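# Lift the marquee roof off its posts and lower it

## Task

Remove the marquee's roof from the four posts it sits on and set it down low on the table, then open the grippers and pull the arms away. The roof must stay where it ends up with no robot supporting it. Every other object on the table must stay as it was: not shifted, not leaning, not knocked over.

## Robot and tools

Setup: six identical i2rt Big YAM arms (arm1 to arm6) are fixed to the tabletop. Each has six revolute joints, a two-finger gripper and a wrist camera. Two room cameras, cam_high and cam_low, belong to no arm. Approximate foot positions in the scene frame (metres) and facing (degrees counter-clockwise from +x): arm1 (+0.29, +0.65, +0.72) facing -102; arm2 (-0.22, +0.65, +0.72) facing -85; arm3 (-0.31, -0.65, +0.72) facing +99; arm4 (+0.24, -0.65, +0.72) facing +83; arm5 (-0.70, -0.07, +0.72) facing +8; arm6 (+0.70, +0.08, +0.72) facing +166. So arm1 and arm2 sit on the +y edge, arm3 and arm4 on the -y edge, arm5 on the -x edge and arm6 on the +x edge, all looking roughly inward. The table top is near z = 0.72.

Scene frame: origin on the floor, +z up. The hand point is halfway between the fingertips; the hand's z axis runs along the fingers and the fingers close along its y axis. The hand reaches at most about 1.0 m from the joint-1 axis.

execute_actions(actions, cameras): actions is a list with one action or none. An action is an object keyed by arm name; each arm gets its own entry {"joints": {...}}. Inside, each joint is named separately and every value is an absolute target, not an offset. Names, units and ranges: joint1_rad -2.879 to 2.879 (base yaw; positive counter-clockwise seen from above; 0 unfolds the arm toward its facing direction); joint2_rad 0 to 3.141 (shoulder; 0 has the upper arm lying back nearly level, larger values raise it and bring it forward); joint3_rad 0 to 3.019 (elbow; 0 folds the forearm onto the upper arm, larger opens it); joint4_rad -1.692 to 1.57 (hand pitch; positive tilts the fingers up); joint5_rad -1.57 to 1.57 (sideways hand swing; positive toward the arm's right); joint6_rad -2.094 to 2.094 (hand roll; positive clockwise seen from behind the hand); gripper_m 0 to 0.093 metres of fingertip gap. Done tolerances are ±0.045, ±0.14, ±0.09, ±0.055, ±0.03, ±0.035 rad and ±0.003 m. Arms listed in one action all start at once and may finish at different moments. Joints run at different speeds, so the hand can sweep a wide curve between postures. With the hand level and forward and joints 1 and 6 at 0, the wrist camera rides on top looking at the fingertips. An omitted joint or arm may keep driving toward its previous target. An unknown key or a value out of range rejects the whole call and nothing moves. cameras picks which images come back (null, omitted or ["all"] gives all, [] gives none); the pictures line lists them in order. An empty actions list only reports state and images.

wait(seconds): 0 to 10; nothing new is commanded, the world keeps running, and it returns what an empty call returns. zoom_image(camera, region): region is [x0, y0, x1, y1] in pixels of that camera's latest full image, top-left at (0,0), no larger than 504 by 504. finished_scene(scene): closes the scene permanently once the last command has been held; the goal must already be met and must last.

Reading results: joint_positions gives current joints. joint_status gives how each commanded motion ended. off_target means it stopped short and may still push. contact_stop or time_out means the old target was dropped and the joint holds its spot, except that after time_out a blocked joint can keep a target (capped near its position at 0.375, 0.375, 0.113, 0.225, 0.075, 0.3 rad for joints 1-6) and keeps pushing; on_its_own lists such joints and what they are held at (a target, not a position). To relieve a push, command the joint's reported position. "joint command not followed" with a cause means a safety check blocked the arm's joint targets (usually self or arm-to-arm clearance); the gripper target still runs, and the blocked targets may be retried later. Joint torques are raw drive output with per-arm offset, scale and noise, nonzero even in free air. A load held up makes a joint sag. Tiny target changes may not move a joint.

Hazards: arms do not stop on contact and can push hard. Two arms pressed hard together ends everything; the clearance check can be late and ignores fingers, gripper bodies and wrist cameras, so keep arms well apart, especially when several reach the roof at once. Sustained pushing or holding heats motors: a MOTOR HOT line appears at 85 °C and at 100 °C the arm goes limp and drops (OVER-TEMPERATURE FAULT, joints reading limit_stop_at_motor_heat; resend targets afterwards). The robot keeps its last command while you think, so don't leave arms straining. Avoid drops, slips, slams and knocking anything rigid off the work area, which fails the task. Loose objects may get nudged briefly by outside forces. Lift the roof clear of all four posts before moving it sideways so no post tips, lower it gently, open the grippers, and retract.

Each tool is called after "Call:" by a JSON object that holds its "api" and its "payload".

## Session

Call:
{"api": "execute_actions", "payload": {"actions": []}}

Scene clock: 0.00 s.
Joint torques (N m, as the arm reports them, + toward a larger angle): no reading
arm1.joint_positions: joint1_rad=+0.260 joint2_rad=+0.405 joint3_rad=+0.535 joint4_rad=-1.237 joint5_rad=+0.194 joint6_rad=-0.388 gripper_m=+0.095
arm1.joint_status: not commanded
arm1.hand: x=+0.2734 y=+0.4589 z=+0.9429 quat_wxyz=(-0.059, -0.523, -0.817, +0.238) (m; scene frame)
arm2.joint_positions: joint1_rad=-0.341 joint2_rad=+0.525 joint3_rad=+0.404 joint4_rad=-1.011 joint5_rad=-0.241 joint6_rad=+0.302 gripper_m=+0.095
arm2.joint_status: not commanded
arm2.hand: x=-0.2334 y=+0.4358 z=+0.9328 quat_wxyz=(-0.237, -0.834, -0.496, +0.055) (m; scene frame)
arm3.joint_positions: joint1_rad=+0.094 joint2_rad=+0.351 joint3_rad=+0.649 joint4_rad=-1.406 joint5_rad=+0.295 joint6_rad=+0.506 gripper_m=+0.094
arm3.joint_status: not commanded
arm3.hand: x=-0.2955 y=-0.4819 z=+1.0381 quat_wxyz=(-0.223, +0.549, -0.791, -0.149) (m; scene frame)
arm4.joint_positions: joint1_rad=-0.213 joint2_rad=+0.469 joint3_rad=+0.485 joint4_rad=-1.098 joint5_rad=-0.151 joint6_rad=-0.534 gripper_m=+0.094
arm4.joint_status: not commanded
arm4.hand: x=+0.2816 y=-0.4418 z=+0.9638 quat_wxyz=(-0.201, +0.766, -0.591, -0.156) (m; scene frame)
arm5.joint_positions: joint1_rad=+0.385 joint2_rad=+0.416 joint3_rad=+0.610 joint4_rad=-1.302 joint5_rad=+0.084 joint6_rad=+0.233 gripper_m=+0.094
arm5.joint_status: not commanded
arm5.hand: x=-0.5319 y=+0.0069 z=+0.9651 quat_wxyz=(-0.235, +0.124, -0.963, -0.047) (m; scene frame)
arm6.joint_positions: joint1_rad=-0.299 joint2_rad=+0.495 joint3_rad=+0.462 joint4_rad=-1.050 joint5_rad=-0.284 joint6_rad=-0.187 gripper_m=+0.095
arm6.joint_status: not commanded
arm6.hand: x=+0.4877 y=+0.1423 z=+0.9222 quat_wxyz=(+0.046, +0.955, -0.120, -0.266) (m; scene frame)
pictures: arm1_cam_wrist, arm2_cam_wrist, arm3_cam_wrist, arm4_cam_wrist, arm5_cam_wrist, arm6_cam_wrist, cam_high, cam_low
Images, in order (width x height): arm1_cam_wrist 504x504, arm2_cam_wrist 504x504, arm3_cam_wrist 504x504, arm4_cam_wrist 504x504, arm5_cam_wrist 504x504, arm6_cam_wrist 504x504, cam_high 504x504, cam_low 504x504.

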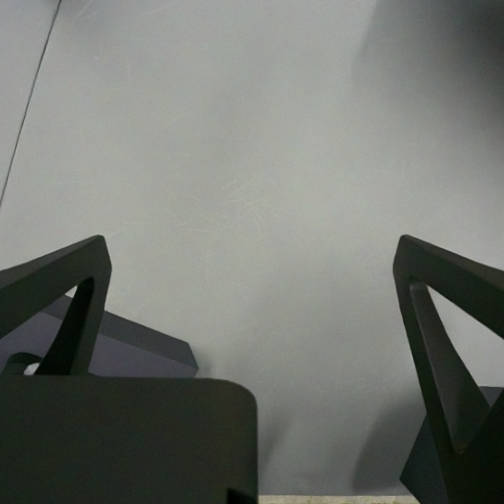

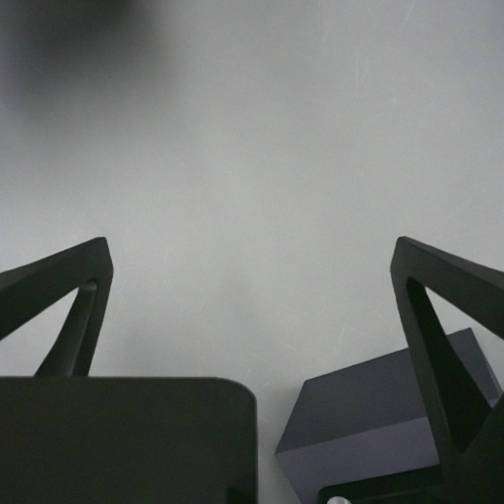

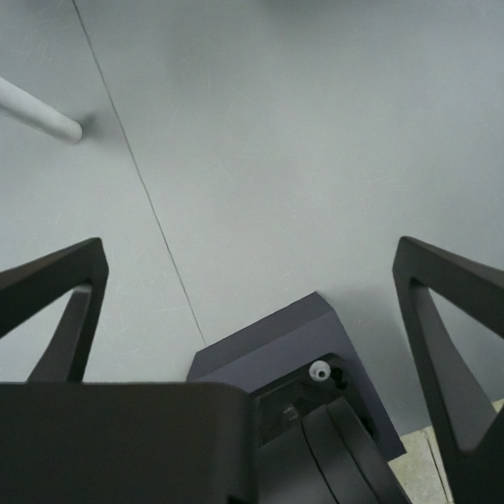

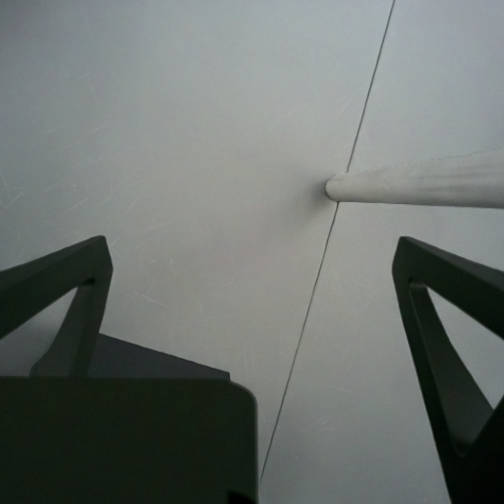

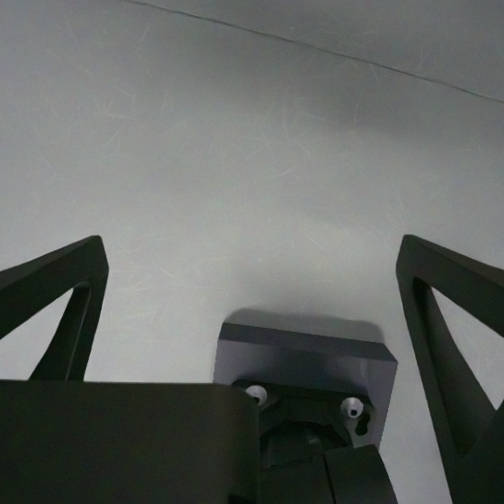

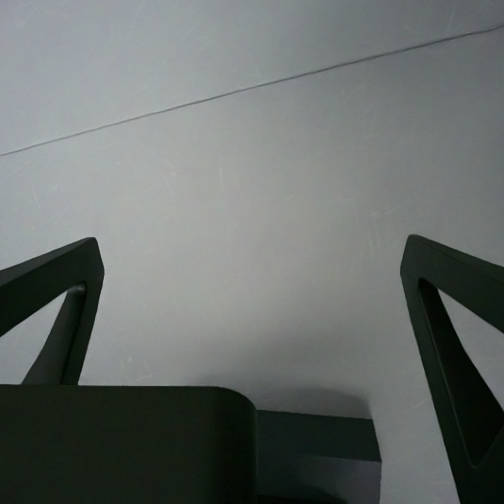

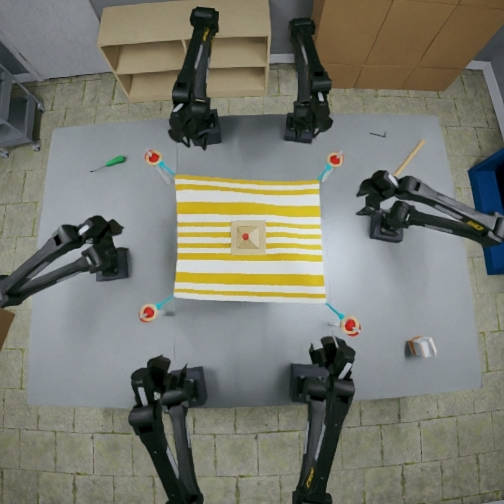

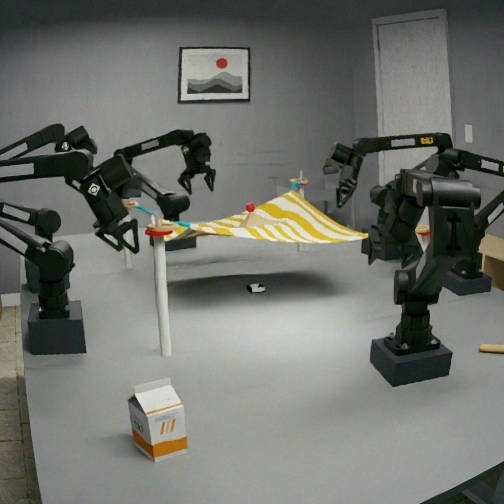

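Call:
{"api": "zoom_image", "payload": {"camera": "cam_high", "region": [120, 130, 380, 350]}}

Call:
{"api": "zoom_image", "payload": {"camera": "cam_low", "region": [100, 160, 340, 320]}}

Region (120, 130, 380, 350) of cam_high's 504x504 image, scaled by 1.938, with more detail than that image has; it fills the top 426 rows of this view, and the rest is white.

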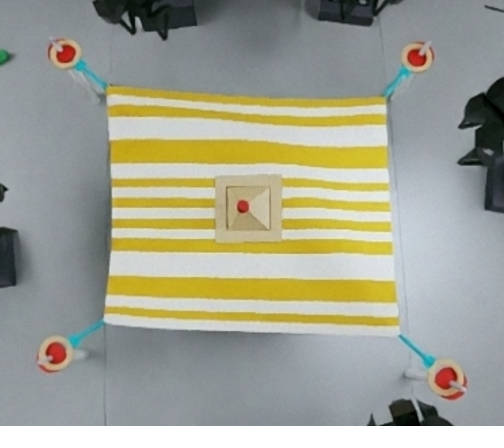

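Region (100, 160, 340, 320) of cam_low's 504x504 image, scaled by 2.100, with more detail than that image has.

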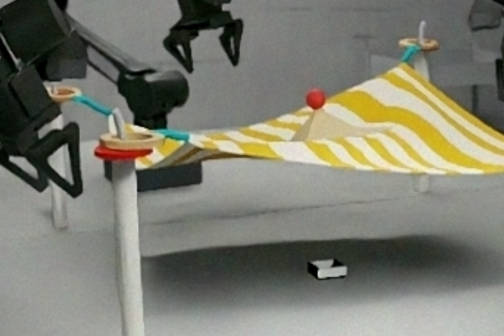

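Call:
{"api": "execute_actions", "payload": {"actions": [{"arm1":{"joints":{"joint3_rad":1.0,"joint4_rad":-1.65,"joint5_rad":0,"joint6_rad":0}},"arm2":{"joints":{"joint3_rad":1.0,"joint4_rad":-1.65,"joint5_rad":0,"joint6_rad":0}},"arm3":{"joints":{"joint3_rad":1.0,"joint4_rad":-1.65,"joint5_rad":0,"joint6_rad":0}},"arm4":{"joints":{"joint3_rad":1.0,"joint4_rad":-1.65,"joint5_rad":0,"joint6_rad":0}},"arm5":{"joints":{"joint4_rad":-0.2,"joint3_rad":1.0,"joint5_rad":0,"joint6_rad":0}},"arm6":{"joints":{"joint2_rad":0.2,"joint3_rad":0.9,"joint5_rad":0,"joint6_rad":0}}}], "cameras": ["cam_low","arm5_cam_wrist","arm6_cam_wrist"]}}

Scene clock: 57.90 s.
Joint torques (N m, as the arm reports them, + toward a larger angle): arm1=[-0.28  3.26 12.13  0.77 -0.18  0.23] | arm2=[-2.75  2.04 13.33  0.84  0.14 -0.14] | arm3=[-0.2   4.87 12.79  0.56 -0.18 -0.16] | arm4=[-0.78  4.35 10.45  0.16  0.28  0.08] | arm5=[-1.34  4.58 13.1   2.88 -0.1  -0.08] | arm6=[ 0.38  4.72 11.99  2.26  0.2   0.19]
arm1.joint_positions: joint1_rad=+0.260 joint2_rad=+0.405 joint3_rad=+0.957 joint4_rad=-1.639 joint5_rad=+0.004 joint6_rad=-0.009 gripper_m=+0.095
arm1.joint_status: all done
arm1.hand: x=+0.3016 y=+0.5086 z=+1.0932 quat_wxyz=(-0.173, -0.652, -0.720, +0.162) (m; scene frame)
arm2.joint_positions: joint1_rad=-0.341 joint2_rad=+0.525 joint3_rad=+0.951 joint4_rad=-1.639 joint5_rad=-0.003 joint6_rad=+0.008 gripper_m=+0.095
arm2.joint_status: all done
arm2.hand: x=-0.2637 y=+0.4899 z=+1.1246 quat_wxyz=(-0.112, -0.780, -0.602, +0.130) (m; scene frame)
arm3.joint_positions: joint1_rad=+0.094 joint2_rad=+0.351 joint3_rad=+0.960 joint4_rad=-1.633 joint5_rad=+0.004 joint6_rad=+0.008 gripper_m=+0.094
arm3.joint_status: all done
arm3.hand: x=-0.3368 y=-0.5224 z=+1.1480 quat_wxyz=(-0.169, +0.748, -0.605, -0.211) (m; scene frame)
arm4.joint_positions: joint1_rad=-0.213 joint2_rad=+0.469 joint3_rad=+0.963 joint4_rad=-1.632 joint5_rad=-0.003 joint6_rad=-0.015 gripper_m=+0.094
arm4.joint_status: all done
arm4.hand: x=+0.2882 y=-0.5046 z=+1.1305 quat_wxyz=(-0.174, +0.579, -0.786, -0.128) (m; scene frame)
arm5.joint_positions: joint1_rad=+0.385 joint2_rad=+0.416 joint3_rad=+0.968 joint4_rad=-0.223 joint5_rad=+0.003 joint6_rad=+0.010 gripper_m=+0.094
arm5.joint_status: all done
arm5.hand: x=-0.4795 y=+0.0524 z=+1.3916 quat_wxyz=(-0.790, +0.141, -0.558, -0.209) (m; scene frame)
arm6.joint_positions: joint1_rad=-0.299 joint2_rad=+0.192 joint3_rad=+0.880 joint4_rad=-1.050 joint5_rad=-0.003 joint6_rad=-0.013 gripper_m=+0.095
arm6.joint_status: all done
arm6.hand: x=+0.5306 y=+0.1703 z=+1.2009 quat_wxyz=(-0.147, +0.801, -0.199, -0.545) (m; scene frame)
pictures: arm5_cam_wrist, arm6_cam_wrist, cam_low
Images, in order (width x height): arm5_cam_wrist 504x504, arm6_cam_wrist 504x504, cam_low 504x504.

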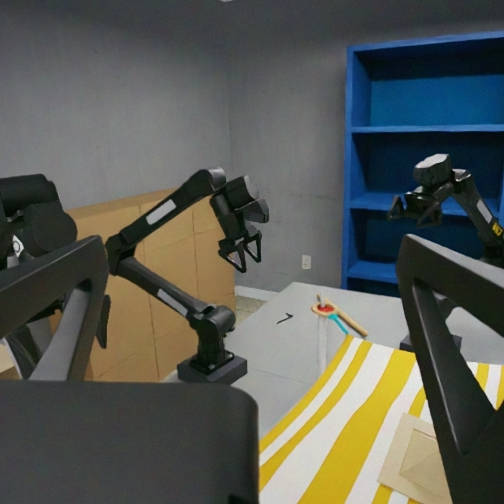

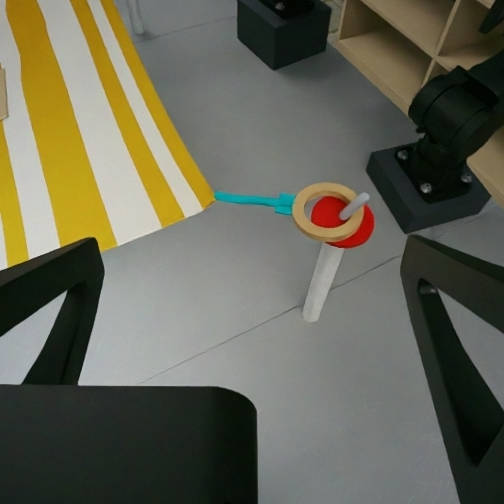

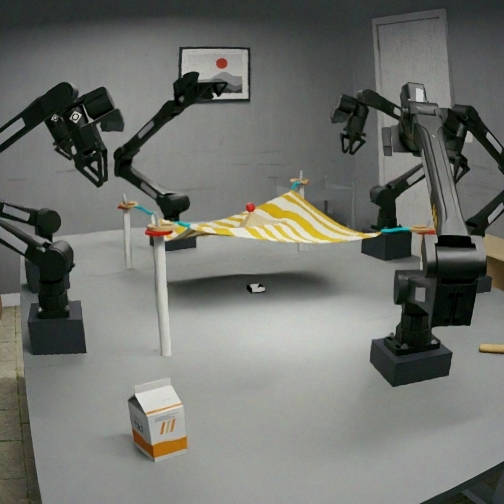

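Call:
{"api": "execute_actions", "payload": {"actions": [{"arm1":{"joints":{"joint1_rad":0.58,"joint2_rad":0.89,"joint3_rad":1.19,"joint4_rad":-1.35}},"arm2":{"joints":{"joint1_rad":-0.65,"joint2_rad":0.97,"joint3_rad":1.19,"joint4_rad":-1.29}},"arm3":{"joints":{"joint1_rad":0.18,"joint2_rad":0.97,"joint3_rad":1.19,"joint4_rad":-1.29}},"arm4":{"joints":{"joint1_rad":-0.31,"joint2_rad":0.89,"joint3_rad":1.15,"joint4_rad":-1.32}},"arm5":{"joints":{"joint1_rad":0,"joint2_rad":0.1,"joint3_rad":0.6,"joint4_rad":-0.9}},"arm6":{"joints":{"joint1_rad":0.2,"joint2_rad":0.1,"joint3_rad":0.6,"joint4_rad":-0.9}}}]}}

Scene clock: 102.43 s.
Joint torques (N m, as the arm reports them, + toward a larger angle): arm1=[ 0.44 -3.57 11.61  1.84 -0.15  0.21] | arm2=[-3.23 -4.66 12.28  2.17  0.1  -0.13] | arm3=[ 0.48 -5.74 12.71  2.   -0.15 -0.1 ] | arm4=[-1.24 -3.24  9.9   1.63  0.22  0.07] | arm5=[-1.59  5.84 11.44  1.58 -0.06 -0.05] | arm6=[ 1.11  3.27 10.53  2.82  0.13  0.19]
arm1.joint_positions: joint1_rad=+0.572 joint2_rad=+0.897 joint3_rad=+1.164 joint4_rad=-1.366 joint5_rad=+0.003 joint6_rad=-0.009 gripper_m=+0.095
arm1.joint_status: all done
arm1.hand: x=+0.4140 y=+0.3545 z=+1.1185 quat_wxyz=(-0.192, -0.533, -0.814, +0.129) (m; scene frame)
arm2.joint_positions: joint1_rad=-0.643 joint2_rad=+0.985 joint3_rad=+1.161 joint4_rad=-1.305 joint5_rad=-0.002 joint6_rad=+0.008 gripper_m=+0.095
arm2.joint_status: all done
arm2.hand: x=-0.4073 y=+0.3480 z=+1.1430 quat_wxyz=(-0.108, -0.854, -0.475, +0.182) (m; scene frame)
arm3.joint_positions: joint1_rad=+0.172 joint2_rad=+0.975 joint3_rad=+1.168 joint4_rad=-1.310 joint5_rad=+0.004 joint6_rad=+0.007 gripper_m=+0.094
arm3.joint_status: all done
arm3.hand: x=-0.4106 y=-0.3172 z=+1.1497 quat_wxyz=(-0.134, +0.781, -0.582, -0.181) (m; scene frame)
arm4.joint_positions: joint1_rad=-0.302 joint2_rad=+0.895 joint3_rad=+1.130 joint4_rad=-1.340 joint5_rad=-0.003 joint6_rad=-0.014 gripper_m=+0.094
arm4.joint_status: all done
arm4.hand: x=+0.3662 y=-0.3571 z=+1.1488 quat_wxyz=(-0.193, +0.542, -0.808, -0.129) (m; scene frame)
arm5.joint_positions: joint1_rad=+0.003 joint2_rad=+0.105 joint3_rad=+0.592 joint4_rad=-0.886 joint5_rad=+0.001 joint6_rad=+0.010 gripper_m=+0.094
arm5.joint_status: all done
arm5.hand: x=-0.4892 y=-0.0454 z=+1.0861 quat_wxyz=(-0.557, +0.047, -0.828, -0.039) (m; scene frame)
arm6.joint_positions: joint1_rad=+0.190 joint2_rad=+0.098 joint3_rad=+0.604 joint4_rad=-0.913 joint5_rad=-0.002 joint6_rad=-0.013 gripper_m=+0.095
arm6.joint_status: all done
arm6.hand: x=+0.4848 y=+0.0832 z=+1.0988 quat_wxyz=(-0.009, +0.839, -0.001, -0.545) (m; scene frame)
pictures: arm1_cam_wrist, arm2_cam_wrist, arm3_cam_wrist, arm4_cam_wrist, arm5_cam_wrist, arm6_cam_wrist, cam_high, cam_low
Images, in order (width x height): arm1_cam_wrist 504x504, arm2_cam_wrist 504x504, arm3_cam_wrist 504x504, arm4_cam_wrist 504x504, arm5_cam_wrist 504x504, arm6_cam_wrist 504x504, cam_high 504x504, cam_low 504x504.

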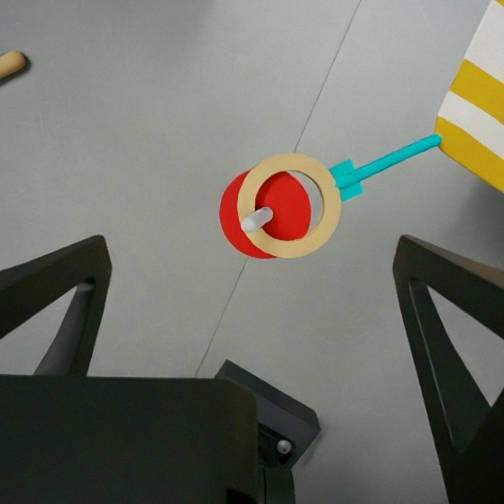

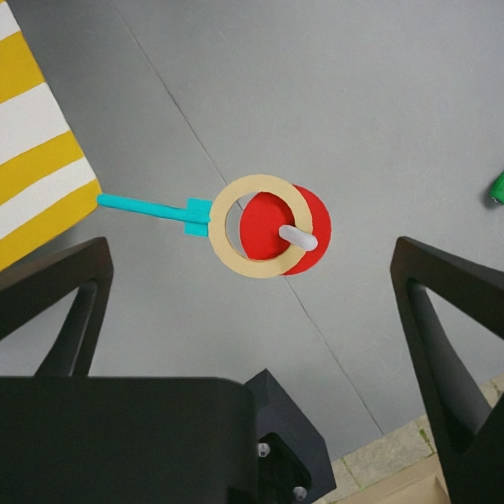

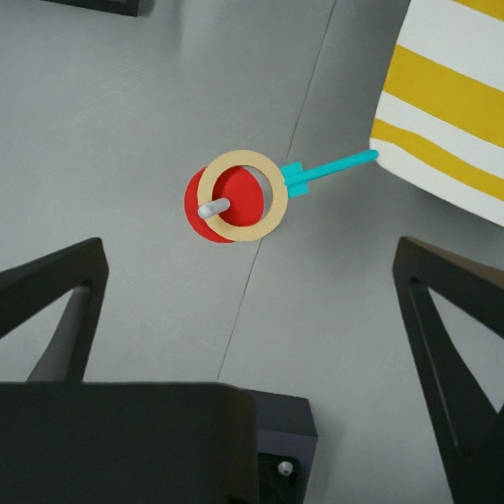

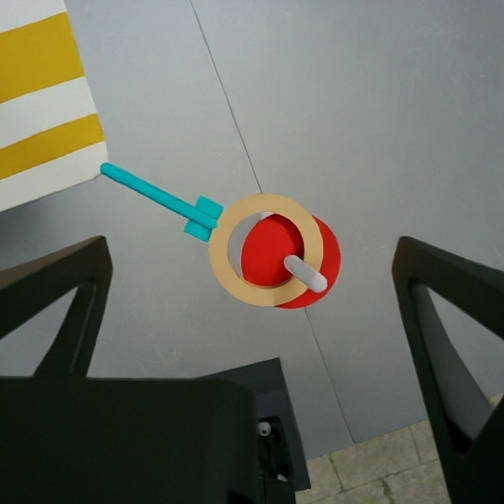

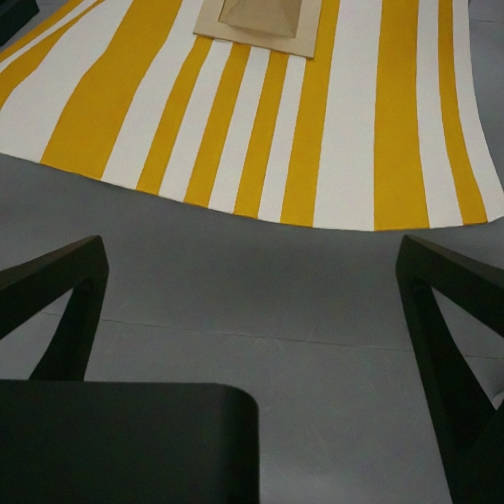

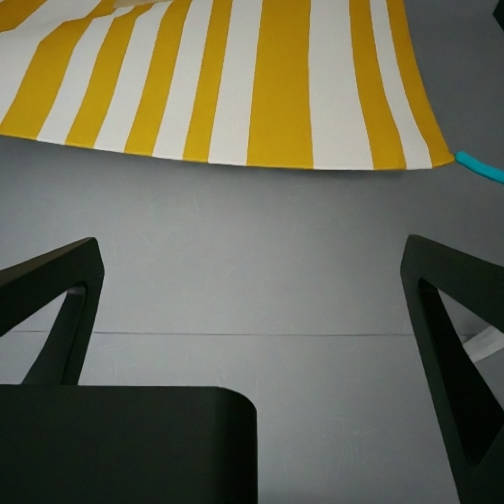

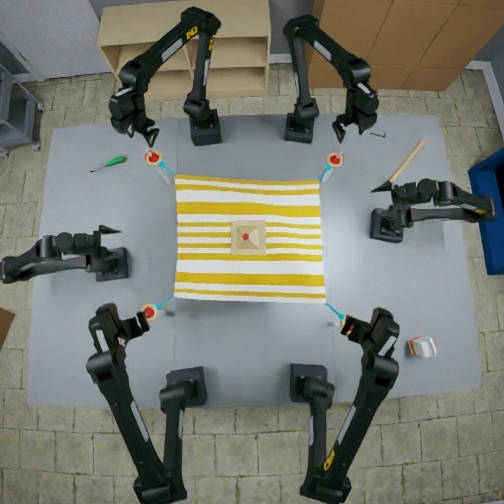

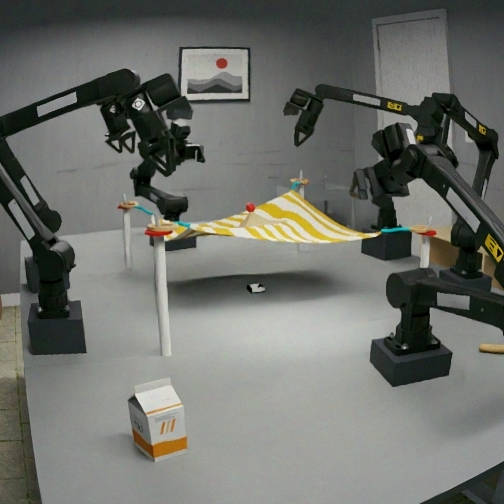

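Call:
{"api": "execute_actions", "payload": {"actions": [{"arm1":{"joints":{"joint1_rad":0.347,"joint2_rad":1.26,"joint3_rad":1.315,"joint4_rad":-1.62,"joint6_rad":0.95,"gripper_m":0.06}},"arm2":{"joints":{"joint1_rad":-0.514,"joint2_rad":1.275,"joint3_rad":1.265,"joint4_rad":-1.55,"joint6_rad":-1.27,"gripper_m":0.06}},"arm3":{"joints":{"joint1_rad":0.05,"joint2_rad":1.337,"joint3_rad":1.25,"joint4_rad":-1.475,"joint6_rad":1.19,"gripper_m":0.06}},"arm4":{"joints":{"joint1_rad":-0.181,"joint2_rad":1.18,"joint3_rad":1.26,"joint4_rad":-1.64,"joint6_rad":-1.01,"gripper_m":0.06}}}], "cameras": ["arm1_cam_wrist","arm2_cam_wrist","arm3_cam_wrist","arm4_cam_wrist","cam_low"]}}

Scene clock: 167.00 s.
Joint torques (N m, as the arm reports them, + toward a larger angle): arm1=[-0.17 -7.79 11.58 -0.19 -0.03  0.28] | arm2=[-2.47 -7.67 12.05 -0.05 -0.04 -0.14] | arm3=[ -0.23 -12.56  13.65  -0.38   0.01   0.03] | arm4=[-0.34 -7.75  9.86 -0.58  0.12 -0.32] | arm5=[-0.87  5.71 11.38  1.69 -0.03 -0.06] | arm6=[ 1.09  3.53 10.49  2.76  0.13  0.19]
arm1.joint_positions: joint1_rad=+0.349 joint2_rad=+1.274 joint3_rad=+1.282 joint4_rad=-1.609 joint5_rad=+0.001 joint6_rad=+0.940 gripper_m=+0.060
arm1.joint_status: all done
arm1.hand: x=+0.3518 y=+0.3036 z=+1.0374 quat_wxyz=(+0.017, -0.919, -0.394, -0.004) (m; scene frame)
arm2.joint_positions: joint1_rad=-0.516 joint2_rad=+1.291 joint3_rad=+1.231 joint4_rad=-1.539 joint5_rad=-0.001 joint6_rad=-1.262 gripper_m=+0.060
arm2.joint_status: all done
arm2.hand: x=-0.3697 y=+0.3220 z=+1.0599 quat_wxyz=(-0.006, -0.357, -0.934, -0.021) (m; scene frame)
arm3.joint_positions: joint1_rad=+0.051 joint2_rad=+1.346 joint3_rad=+1.207 joint4_rad=-1.459 joint5_rad=+0.002 joint6_rad=+1.182 gripper_m=+0.060
arm3.joint_status: all done
arm3.hand: x=-0.3749 y=-0.2807 z=+1.0312 quat_wxyz=(+0.001, +0.279, -0.960, +0.013) (m; scene frame)
arm4.joint_positions: joint1_rad=-0.184 joint2_rad=+1.188 joint3_rad=+1.233 joint4_rad=-1.624 joint5_rad=-0.002 joint6_rad=-0.995 gripper_m=+0.060
arm4.joint_status: all done
arm4.hand: x=+0.3318 y=-0.3412 z=+1.0893 quat_wxyz=(+0.003, +0.909, -0.418, -0.002) (m; scene frame)
arm5.joint_positions: joint1_rad=+0.003 joint2_rad=+0.105 joint3_rad=+0.592 joint4_rad=-0.886 joint5_rad=+0.001 joint6_rad=+0.010 gripper_m=+0.094
arm5.joint_status: not commanded
arm5.hand: x=-0.4892 y=-0.0454 z=+1.0861 quat_wxyz=(-0.557, +0.047, -0.828, -0.039) (m; scene frame)
arm6.joint_positions: joint1_rad=+0.190 joint2_rad=+0.098 joint3_rad=+0.604 joint4_rad=-0.913 joint5_rad=-0.002 joint6_rad=-0.013 gripper_m=+0.095
arm6.joint_status: not commanded
arm6.hand: x=+0.4848 y=+0.0832 z=+1.0988 quat_wxyz=(-0.009, +0.839, -0.001, -0.545) (m; scene frame)
pictures: arm1_cam_wrist, arm2_cam_wrist, arm3_cam_wrist, arm4_cam_wrist, cam_low
Images, in order (width x height): arm1_cam_wrist 504x504, arm2_cam_wrist 504x504, arm3_cam_wrist 504x504, arm4_cam_wrist 504x504, cam_low 504x504.

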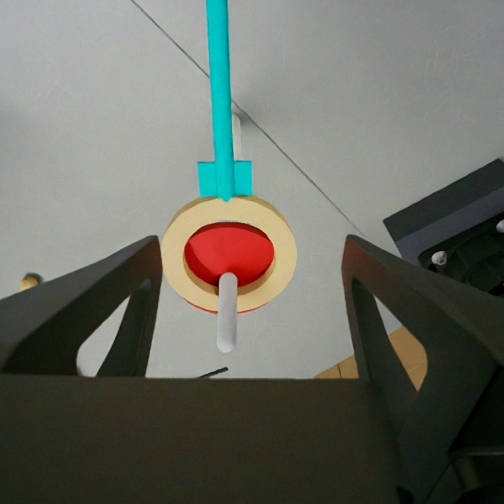

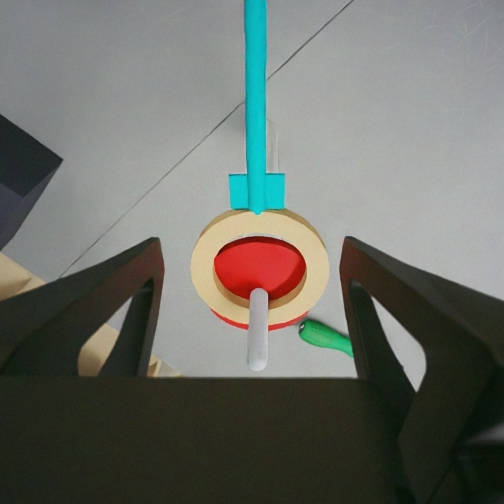

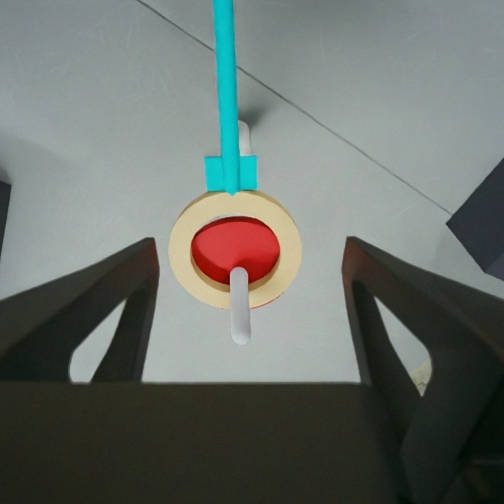

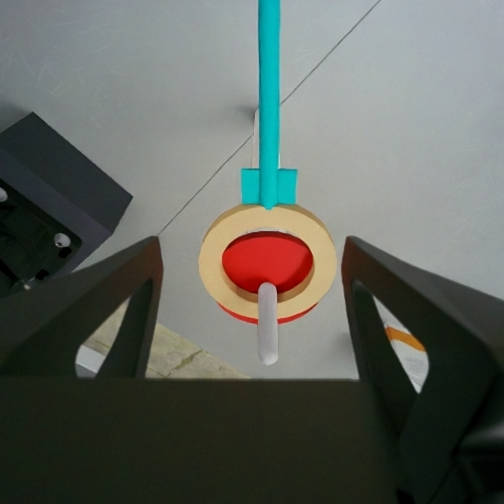

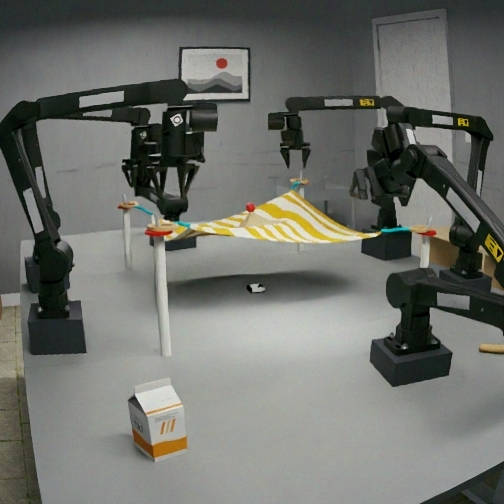

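Call:
{"api": "execute_actions", "payload": {"actions": [{"arm1":{"joints":{"joint1_rad":0.39,"joint2_rad":1.27,"joint3_rad":1.18,"joint4_rad":-1.45,"joint6_rad":0.98}},"arm2":{"joints":{"joint1_rad":-0.554,"joint3_rad":1.12,"joint4_rad":-1.385,"joint6_rad":-1.30}},"arm3":{"joints":{"joint1_rad":0.08,"joint2_rad":1.36,"joint3_rad":1.115,"joint4_rad":-1.30,"joint6_rad":1.19}},"arm4":{"joints":{"joint1_rad":-0.233,"joint3_rad":1.12,"joint4_rad":-1.49,"joint6_rad":-1.05}}}], "cameras": ["arm1_cam_wrist","arm2_cam_wrist","arm3_cam_wrist","arm4_cam_wrist","cam_low"]}}

Scene clock: 199.33 s.
Joint torques (N m, as the arm reports them, + toward a larger angle): arm1=[ 0.35 -7.34  9.17  0.92 -0.02  0.24] | arm2=[-3.26 -7.35  8.78  1.07 -0.03 -0.14] | arm3=[  0.64 -11.77   9.63   1.13   0.01   0.07] | arm4=[-1.99 -7.01  8.36  0.75  0.12 -0.27] | arm5=[-1.6   5.89 11.35  1.69 -0.03 -0.05] | arm6=[ 1.13  3.49 10.52  2.75  0.13  0.18]
arm1.joint_positions: joint1_rad=+0.383 joint2_rad=+1.273 joint3_rad=+1.173 joint4_rad=-1.464 joint5_rad=+0.001 joint6_rad=+0.970 gripper_m=+0.060
arm1.joint_status: all done
arm1.hand: x=+0.3649 y=+0.2994 z=+0.9959 quat_wxyz=(-0.001, -0.918, -0.396, +0.000) (m; scene frame)
arm2.joint_positions: joint1_rad=-0.545 joint2_rad=+1.285 joint3_rad=+1.124 joint4_rad=-1.398 joint5_rad=-0.001 joint6_rad=-1.291 gripper_m=+0.060
arm2.joint_status: all done
arm2.hand: x=-0.3799 y=+0.3238 z=+1.0209 quat_wxyz=(-0.005, -0.357, -0.934, -0.001) (m; scene frame)
arm3.joint_positions: joint1_rad=+0.070 joint2_rad=+1.356 joint3_rad=+1.120 joint4_rad=-1.317 joint5_rad=+0.002 joint6_rad=+1.183 gripper_m=+0.060
arm3.joint_status: all done
arm3.hand: x=-0.3836 y=-0.2743 z=+0.9951 quat_wxyz=(-0.001, +0.288, -0.958, -0.009) (m; scene frame)
arm4.joint_positions: joint1_rad=-0.226 joint2_rad=+1.180 joint3_rad=+1.114 joint4_rad=-1.508 joint5_rad=-0.002 joint6_rad=-1.035 gripper_m=+0.060
arm4.joint_status: all done
arm4.hand: x=+0.3438 y=-0.3472 z=+1.0464 quat_wxyz=(+0.001, +0.908, -0.418, -0.002) (m; scene frame)
arm5.joint_positions: joint1_rad=+0.003 joint2_rad=+0.105 joint3_rad=+0.592 joint4_rad=-0.886 joint5_rad=+0.001 joint6_rad=+0.010 gripper_m=+0.094
arm5.joint_status: not commanded
arm5.hand: x=-0.4892 y=-0.0454 z=+1.0861 quat_wxyz=(-0.557, +0.047, -0.828, -0.039) (m; scene frame)
arm6.joint_positions: joint1_rad=+0.190 joint2_rad=+0.098 joint3_rad=+0.604 joint4_rad=-0.913 joint5_rad=-0.002 joint6_rad=-0.013 gripper_m=+0.095
arm6.joint_status: not commanded
arm6.hand: x=+0.4848 y=+0.0832 z=+1.0988 quat_wxyz=(-0.009, +0.839, -0.001, -0.545) (m; scene frame)
pictures: arm1_cam_wrist, arm2_cam_wrist, arm3_cam_wrist, arm4_cam_wrist, cam_low
Images, in order (width x height): arm1_cam_wrist 504x504, arm2_cam_wrist 504x504, arm3_cam_wrist 504x504, arm4_cam_wrist 504x504, cam_low 504x504.

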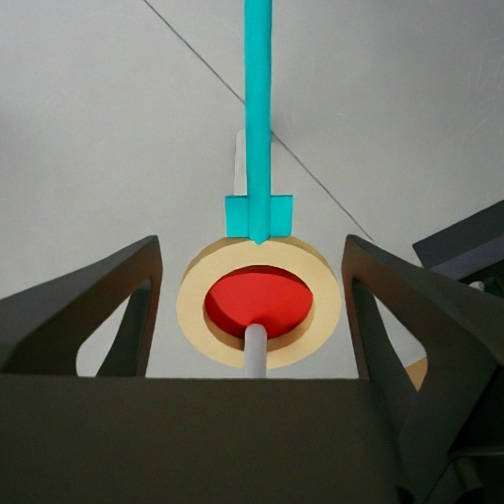

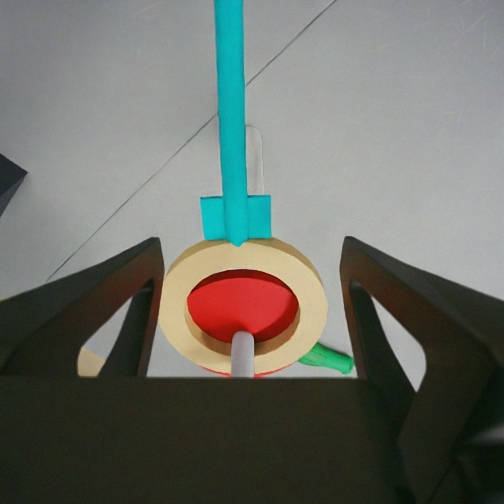

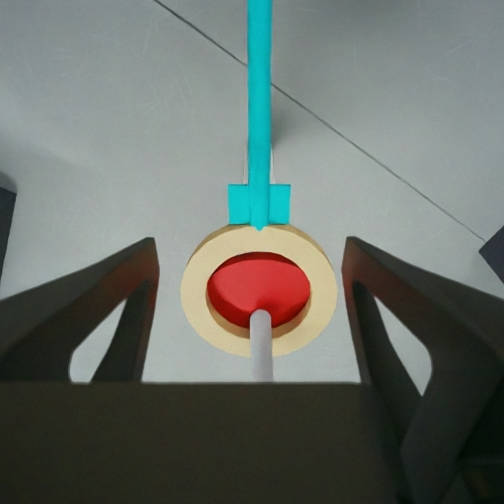

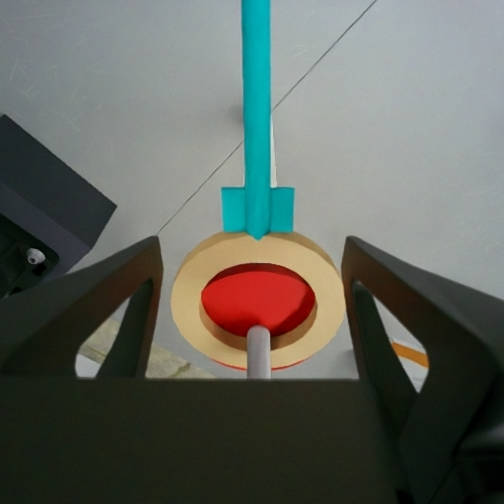

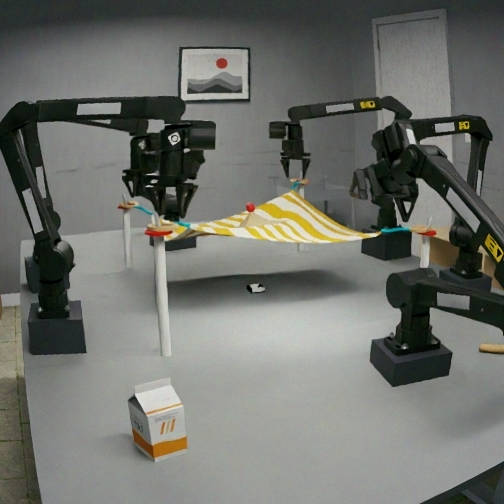

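Call:
{"api": "zoom_image", "payload": {"camera": "cam_low", "region": [110, 170, 220, 250]}}

Call:
{"api": "zoom_image", "payload": {"camera": "cam_low", "region": [370, 180, 450, 245]}}

Region (110, 170, 220, 250) of cam_low's 504x504 image, scaled by 4.582, with more detail than that image has; it fills the top 367 rows of this view, and the rest is white.

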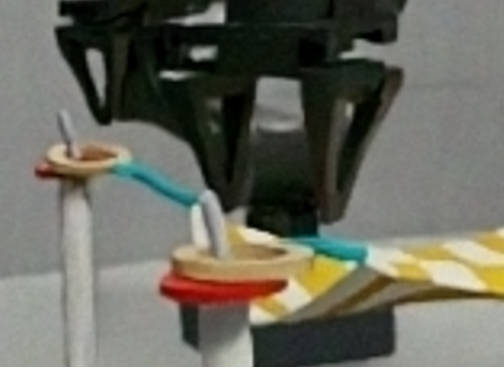

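Region (370, 180, 450, 245) of cam_low's 504x504 image, scaled by 6.300, with more detail than that image has; it fills the top 410 rows of this view, and the rest is white.

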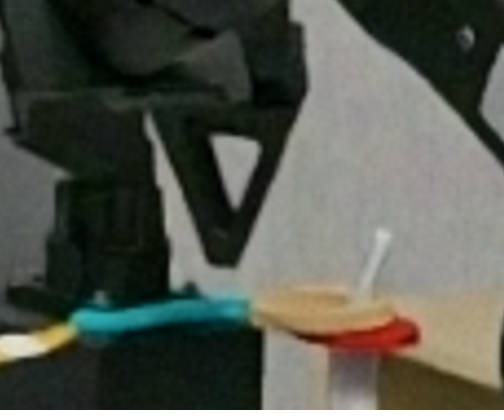

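Call:
{"api": "execute_actions", "payload": {"actions": [{"arm1":{"joints":{"joint3_rad":1.094,"joint4_rad":-1.364}},"arm2":{"joints":{"joint3_rad":1.041,"joint4_rad":-1.306}},"arm3":{"joints":{"joint2_rad":1.38,"joint3_rad":1.022,"joint4_rad":-1.20}},"arm4":{"joints":{"joint3_rad":1.042,"joint4_rad":-1.392}}}], "cameras": ["arm1_cam_wrist","arm2_cam_wrist","arm3_cam_wrist","arm4_cam_wrist","cam_low"]}}

Call:
{"api": "zoom_image", "payload": {"camera": "cam_low", "region": [110, 160, 450, 250]}}

Scene clock: 234.80 s.
Joint torques (N m, as the arm reports them, + toward a larger angle): arm1=[ 0.45 -7.29  9.13  0.88 -0.02  0.24] | arm2=[-3.38 -7.32  8.64  1.11 -0.04 -0.13] | arm3=[  0.53 -11.77   9.14   1.     0.01   0.09] | arm4=[-1.19 -7.05  8.31  0.81  0.13 -0.25] | arm5=[-1.5   5.75 11.38  1.61 -0.03 -0.05] | arm6=[ 1.08  3.49 10.52  2.75  0.13  0.19]
arm1.joint_positions: joint1_rad=+0.383 joint2_rad=+1.273 joint3_rad=+1.087 joint4_rad=-1.378 joint5_rad=+0.001 joint6_rad=+0.971 gripper_m=+0.060
arm1.joint_status: all done
arm1.hand: x=+0.3640 y=+0.3041 z=+0.9635 quat_wxyz=(-0.001, -0.918, -0.395, +0.000) (m; scene frame)
arm2.joint_positions: joint1_rad=-0.545 joint2_rad=+1.284 joint3_rad=+1.046 joint4_rad=-1.318 joint5_rad=-0.001 joint6_rad=-1.292 gripper_m=+0.060
arm2.joint_status: all done
arm2.hand: x=-0.3770 y=+0.3293 z=+0.9919 quat_wxyz=(-0.005, -0.357, -0.934, +0.000) (m; scene frame)
arm3.joint_positions: joint1_rad=+0.070 joint2_rad=+1.377 joint3_rad=+1.026 joint4_rad=-1.218 joint5_rad=+0.002 joint6_rad=+1.183 gripper_m=+0.060
arm3.joint_status: all done
arm3.hand: x=-0.3820 y=-0.2822 z=+0.9531 quat_wxyz=(+0.000, +0.288, -0.958, -0.002) (m; scene frame)
arm4.joint_positions: joint1_rad=-0.226 joint2_rad=+1.180 joint3_rad=+1.038 joint4_rad=-1.409 joint5_rad=-0.002 joint6_rad=-1.036 gripper_m=+0.060
arm4.joint_status: all done
arm4.hand: x=+0.3446 y=-0.3448 z=+1.0176 quat_wxyz=(-0.011, +0.908, -0.418, -0.003) (m; scene frame)
arm5.joint_positions: joint1_rad=+0.003 joint2_rad=+0.105 joint3_rad=+0.592 joint4_rad=-0.886 joint5_rad=+0.001 joint6_rad=+0.010 gripper_m=+0.094
arm5.joint_status: not commanded
arm5.hand: x=-0.4892 y=-0.0454 z=+1.0861 quat_wxyz=(-0.557, +0.047, -0.828, -0.039) (m; scene frame)
arm6.joint_positions: joint1_rad=+0.190 joint2_rad=+0.098 joint3_rad=+0.604 joint4_rad=-0.913 joint5_rad=-0.002 joint6_rad=-0.013 gripper_m=+0.095
arm6.joint_status: not commanded
arm6.hand: x=+0.4848 y=+0.0832 z=+1.0988 quat_wxyz=(-0.009, +0.839, -0.001, -0.545) (m; scene frame)
pictures: arm1_cam_wrist, arm2_cam_wrist, arm3_cam_wrist, arm4_cam_wrist, cam_low
Images, in order (width x height): arm1_cam_wrist 504x504, arm2_cam_wrist 504x504, arm3_cam_wrist 504x504, arm4_cam_wrist 504x504, cam_low 504x504.

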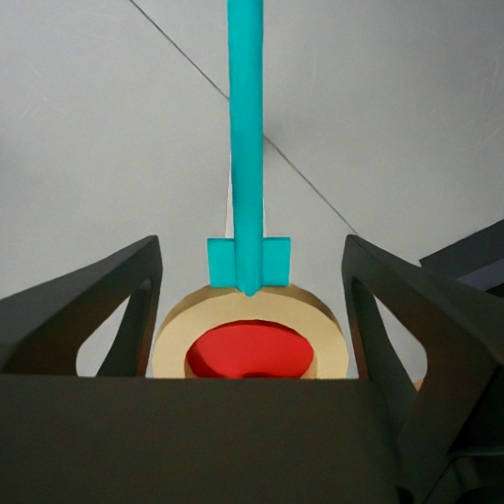

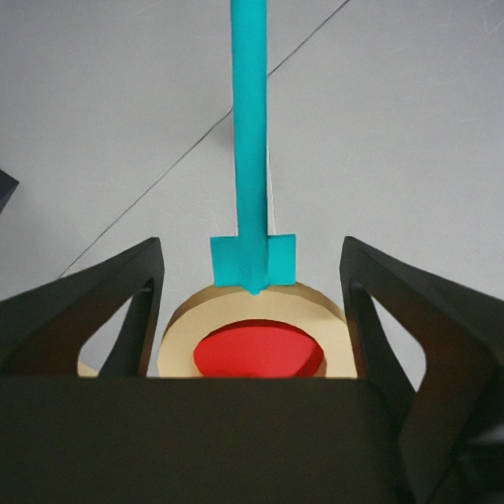

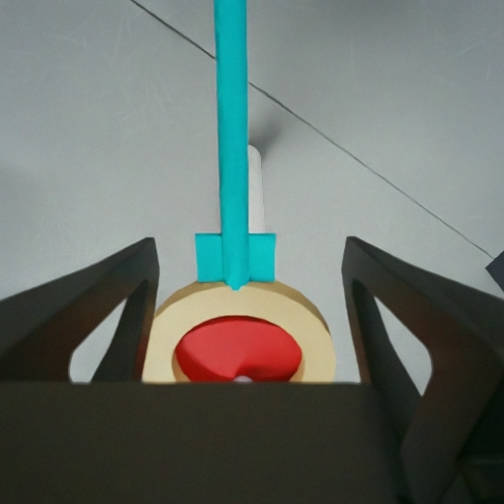

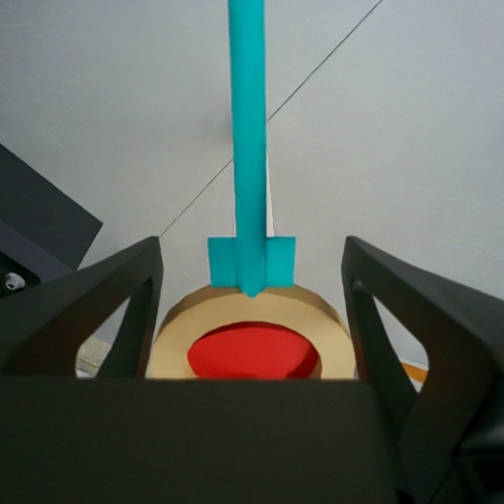

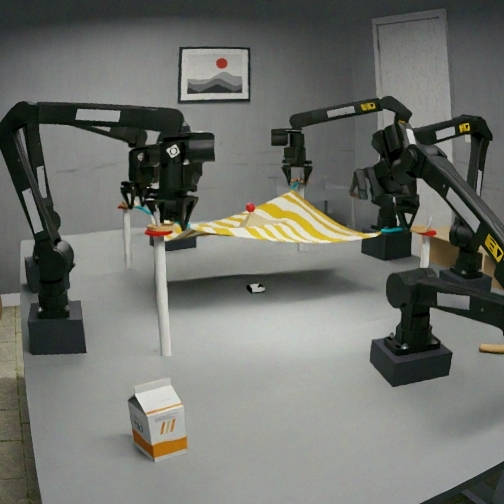

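Region (110, 160, 450, 250) of cam_low's 504x504 image, scaled by 1.482, with more detail than that image has; it fills the top 133 rows of this view, and the rest is white.

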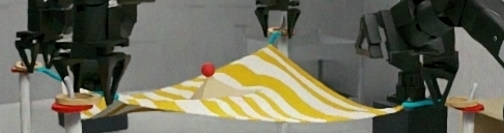

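Call:
{"api": "zoom_image", "payload": {"camera": "cam_low", "region": [370, 190, 450, 245]}}

Call:
{"api": "zoom_image", "payload": {"camera": "cam_low", "region": [110, 180, 210, 245]}}

Region (370, 190, 450, 245) of cam_low's 504x504 image, scaled by 6.300, with more detail than that image has; it fills the top 346 rows of this view, and the rest is white.

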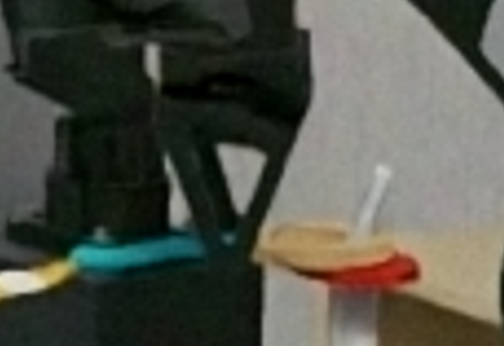

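Region (110, 180, 210, 245) of cam_low's 504x504 image, scaled by 5.040, with more detail than that image has; it fills the top 328 rows of this view, and the rest is white.

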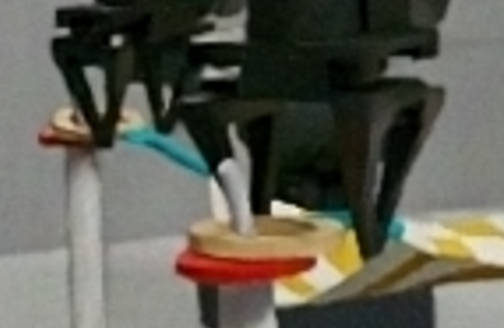

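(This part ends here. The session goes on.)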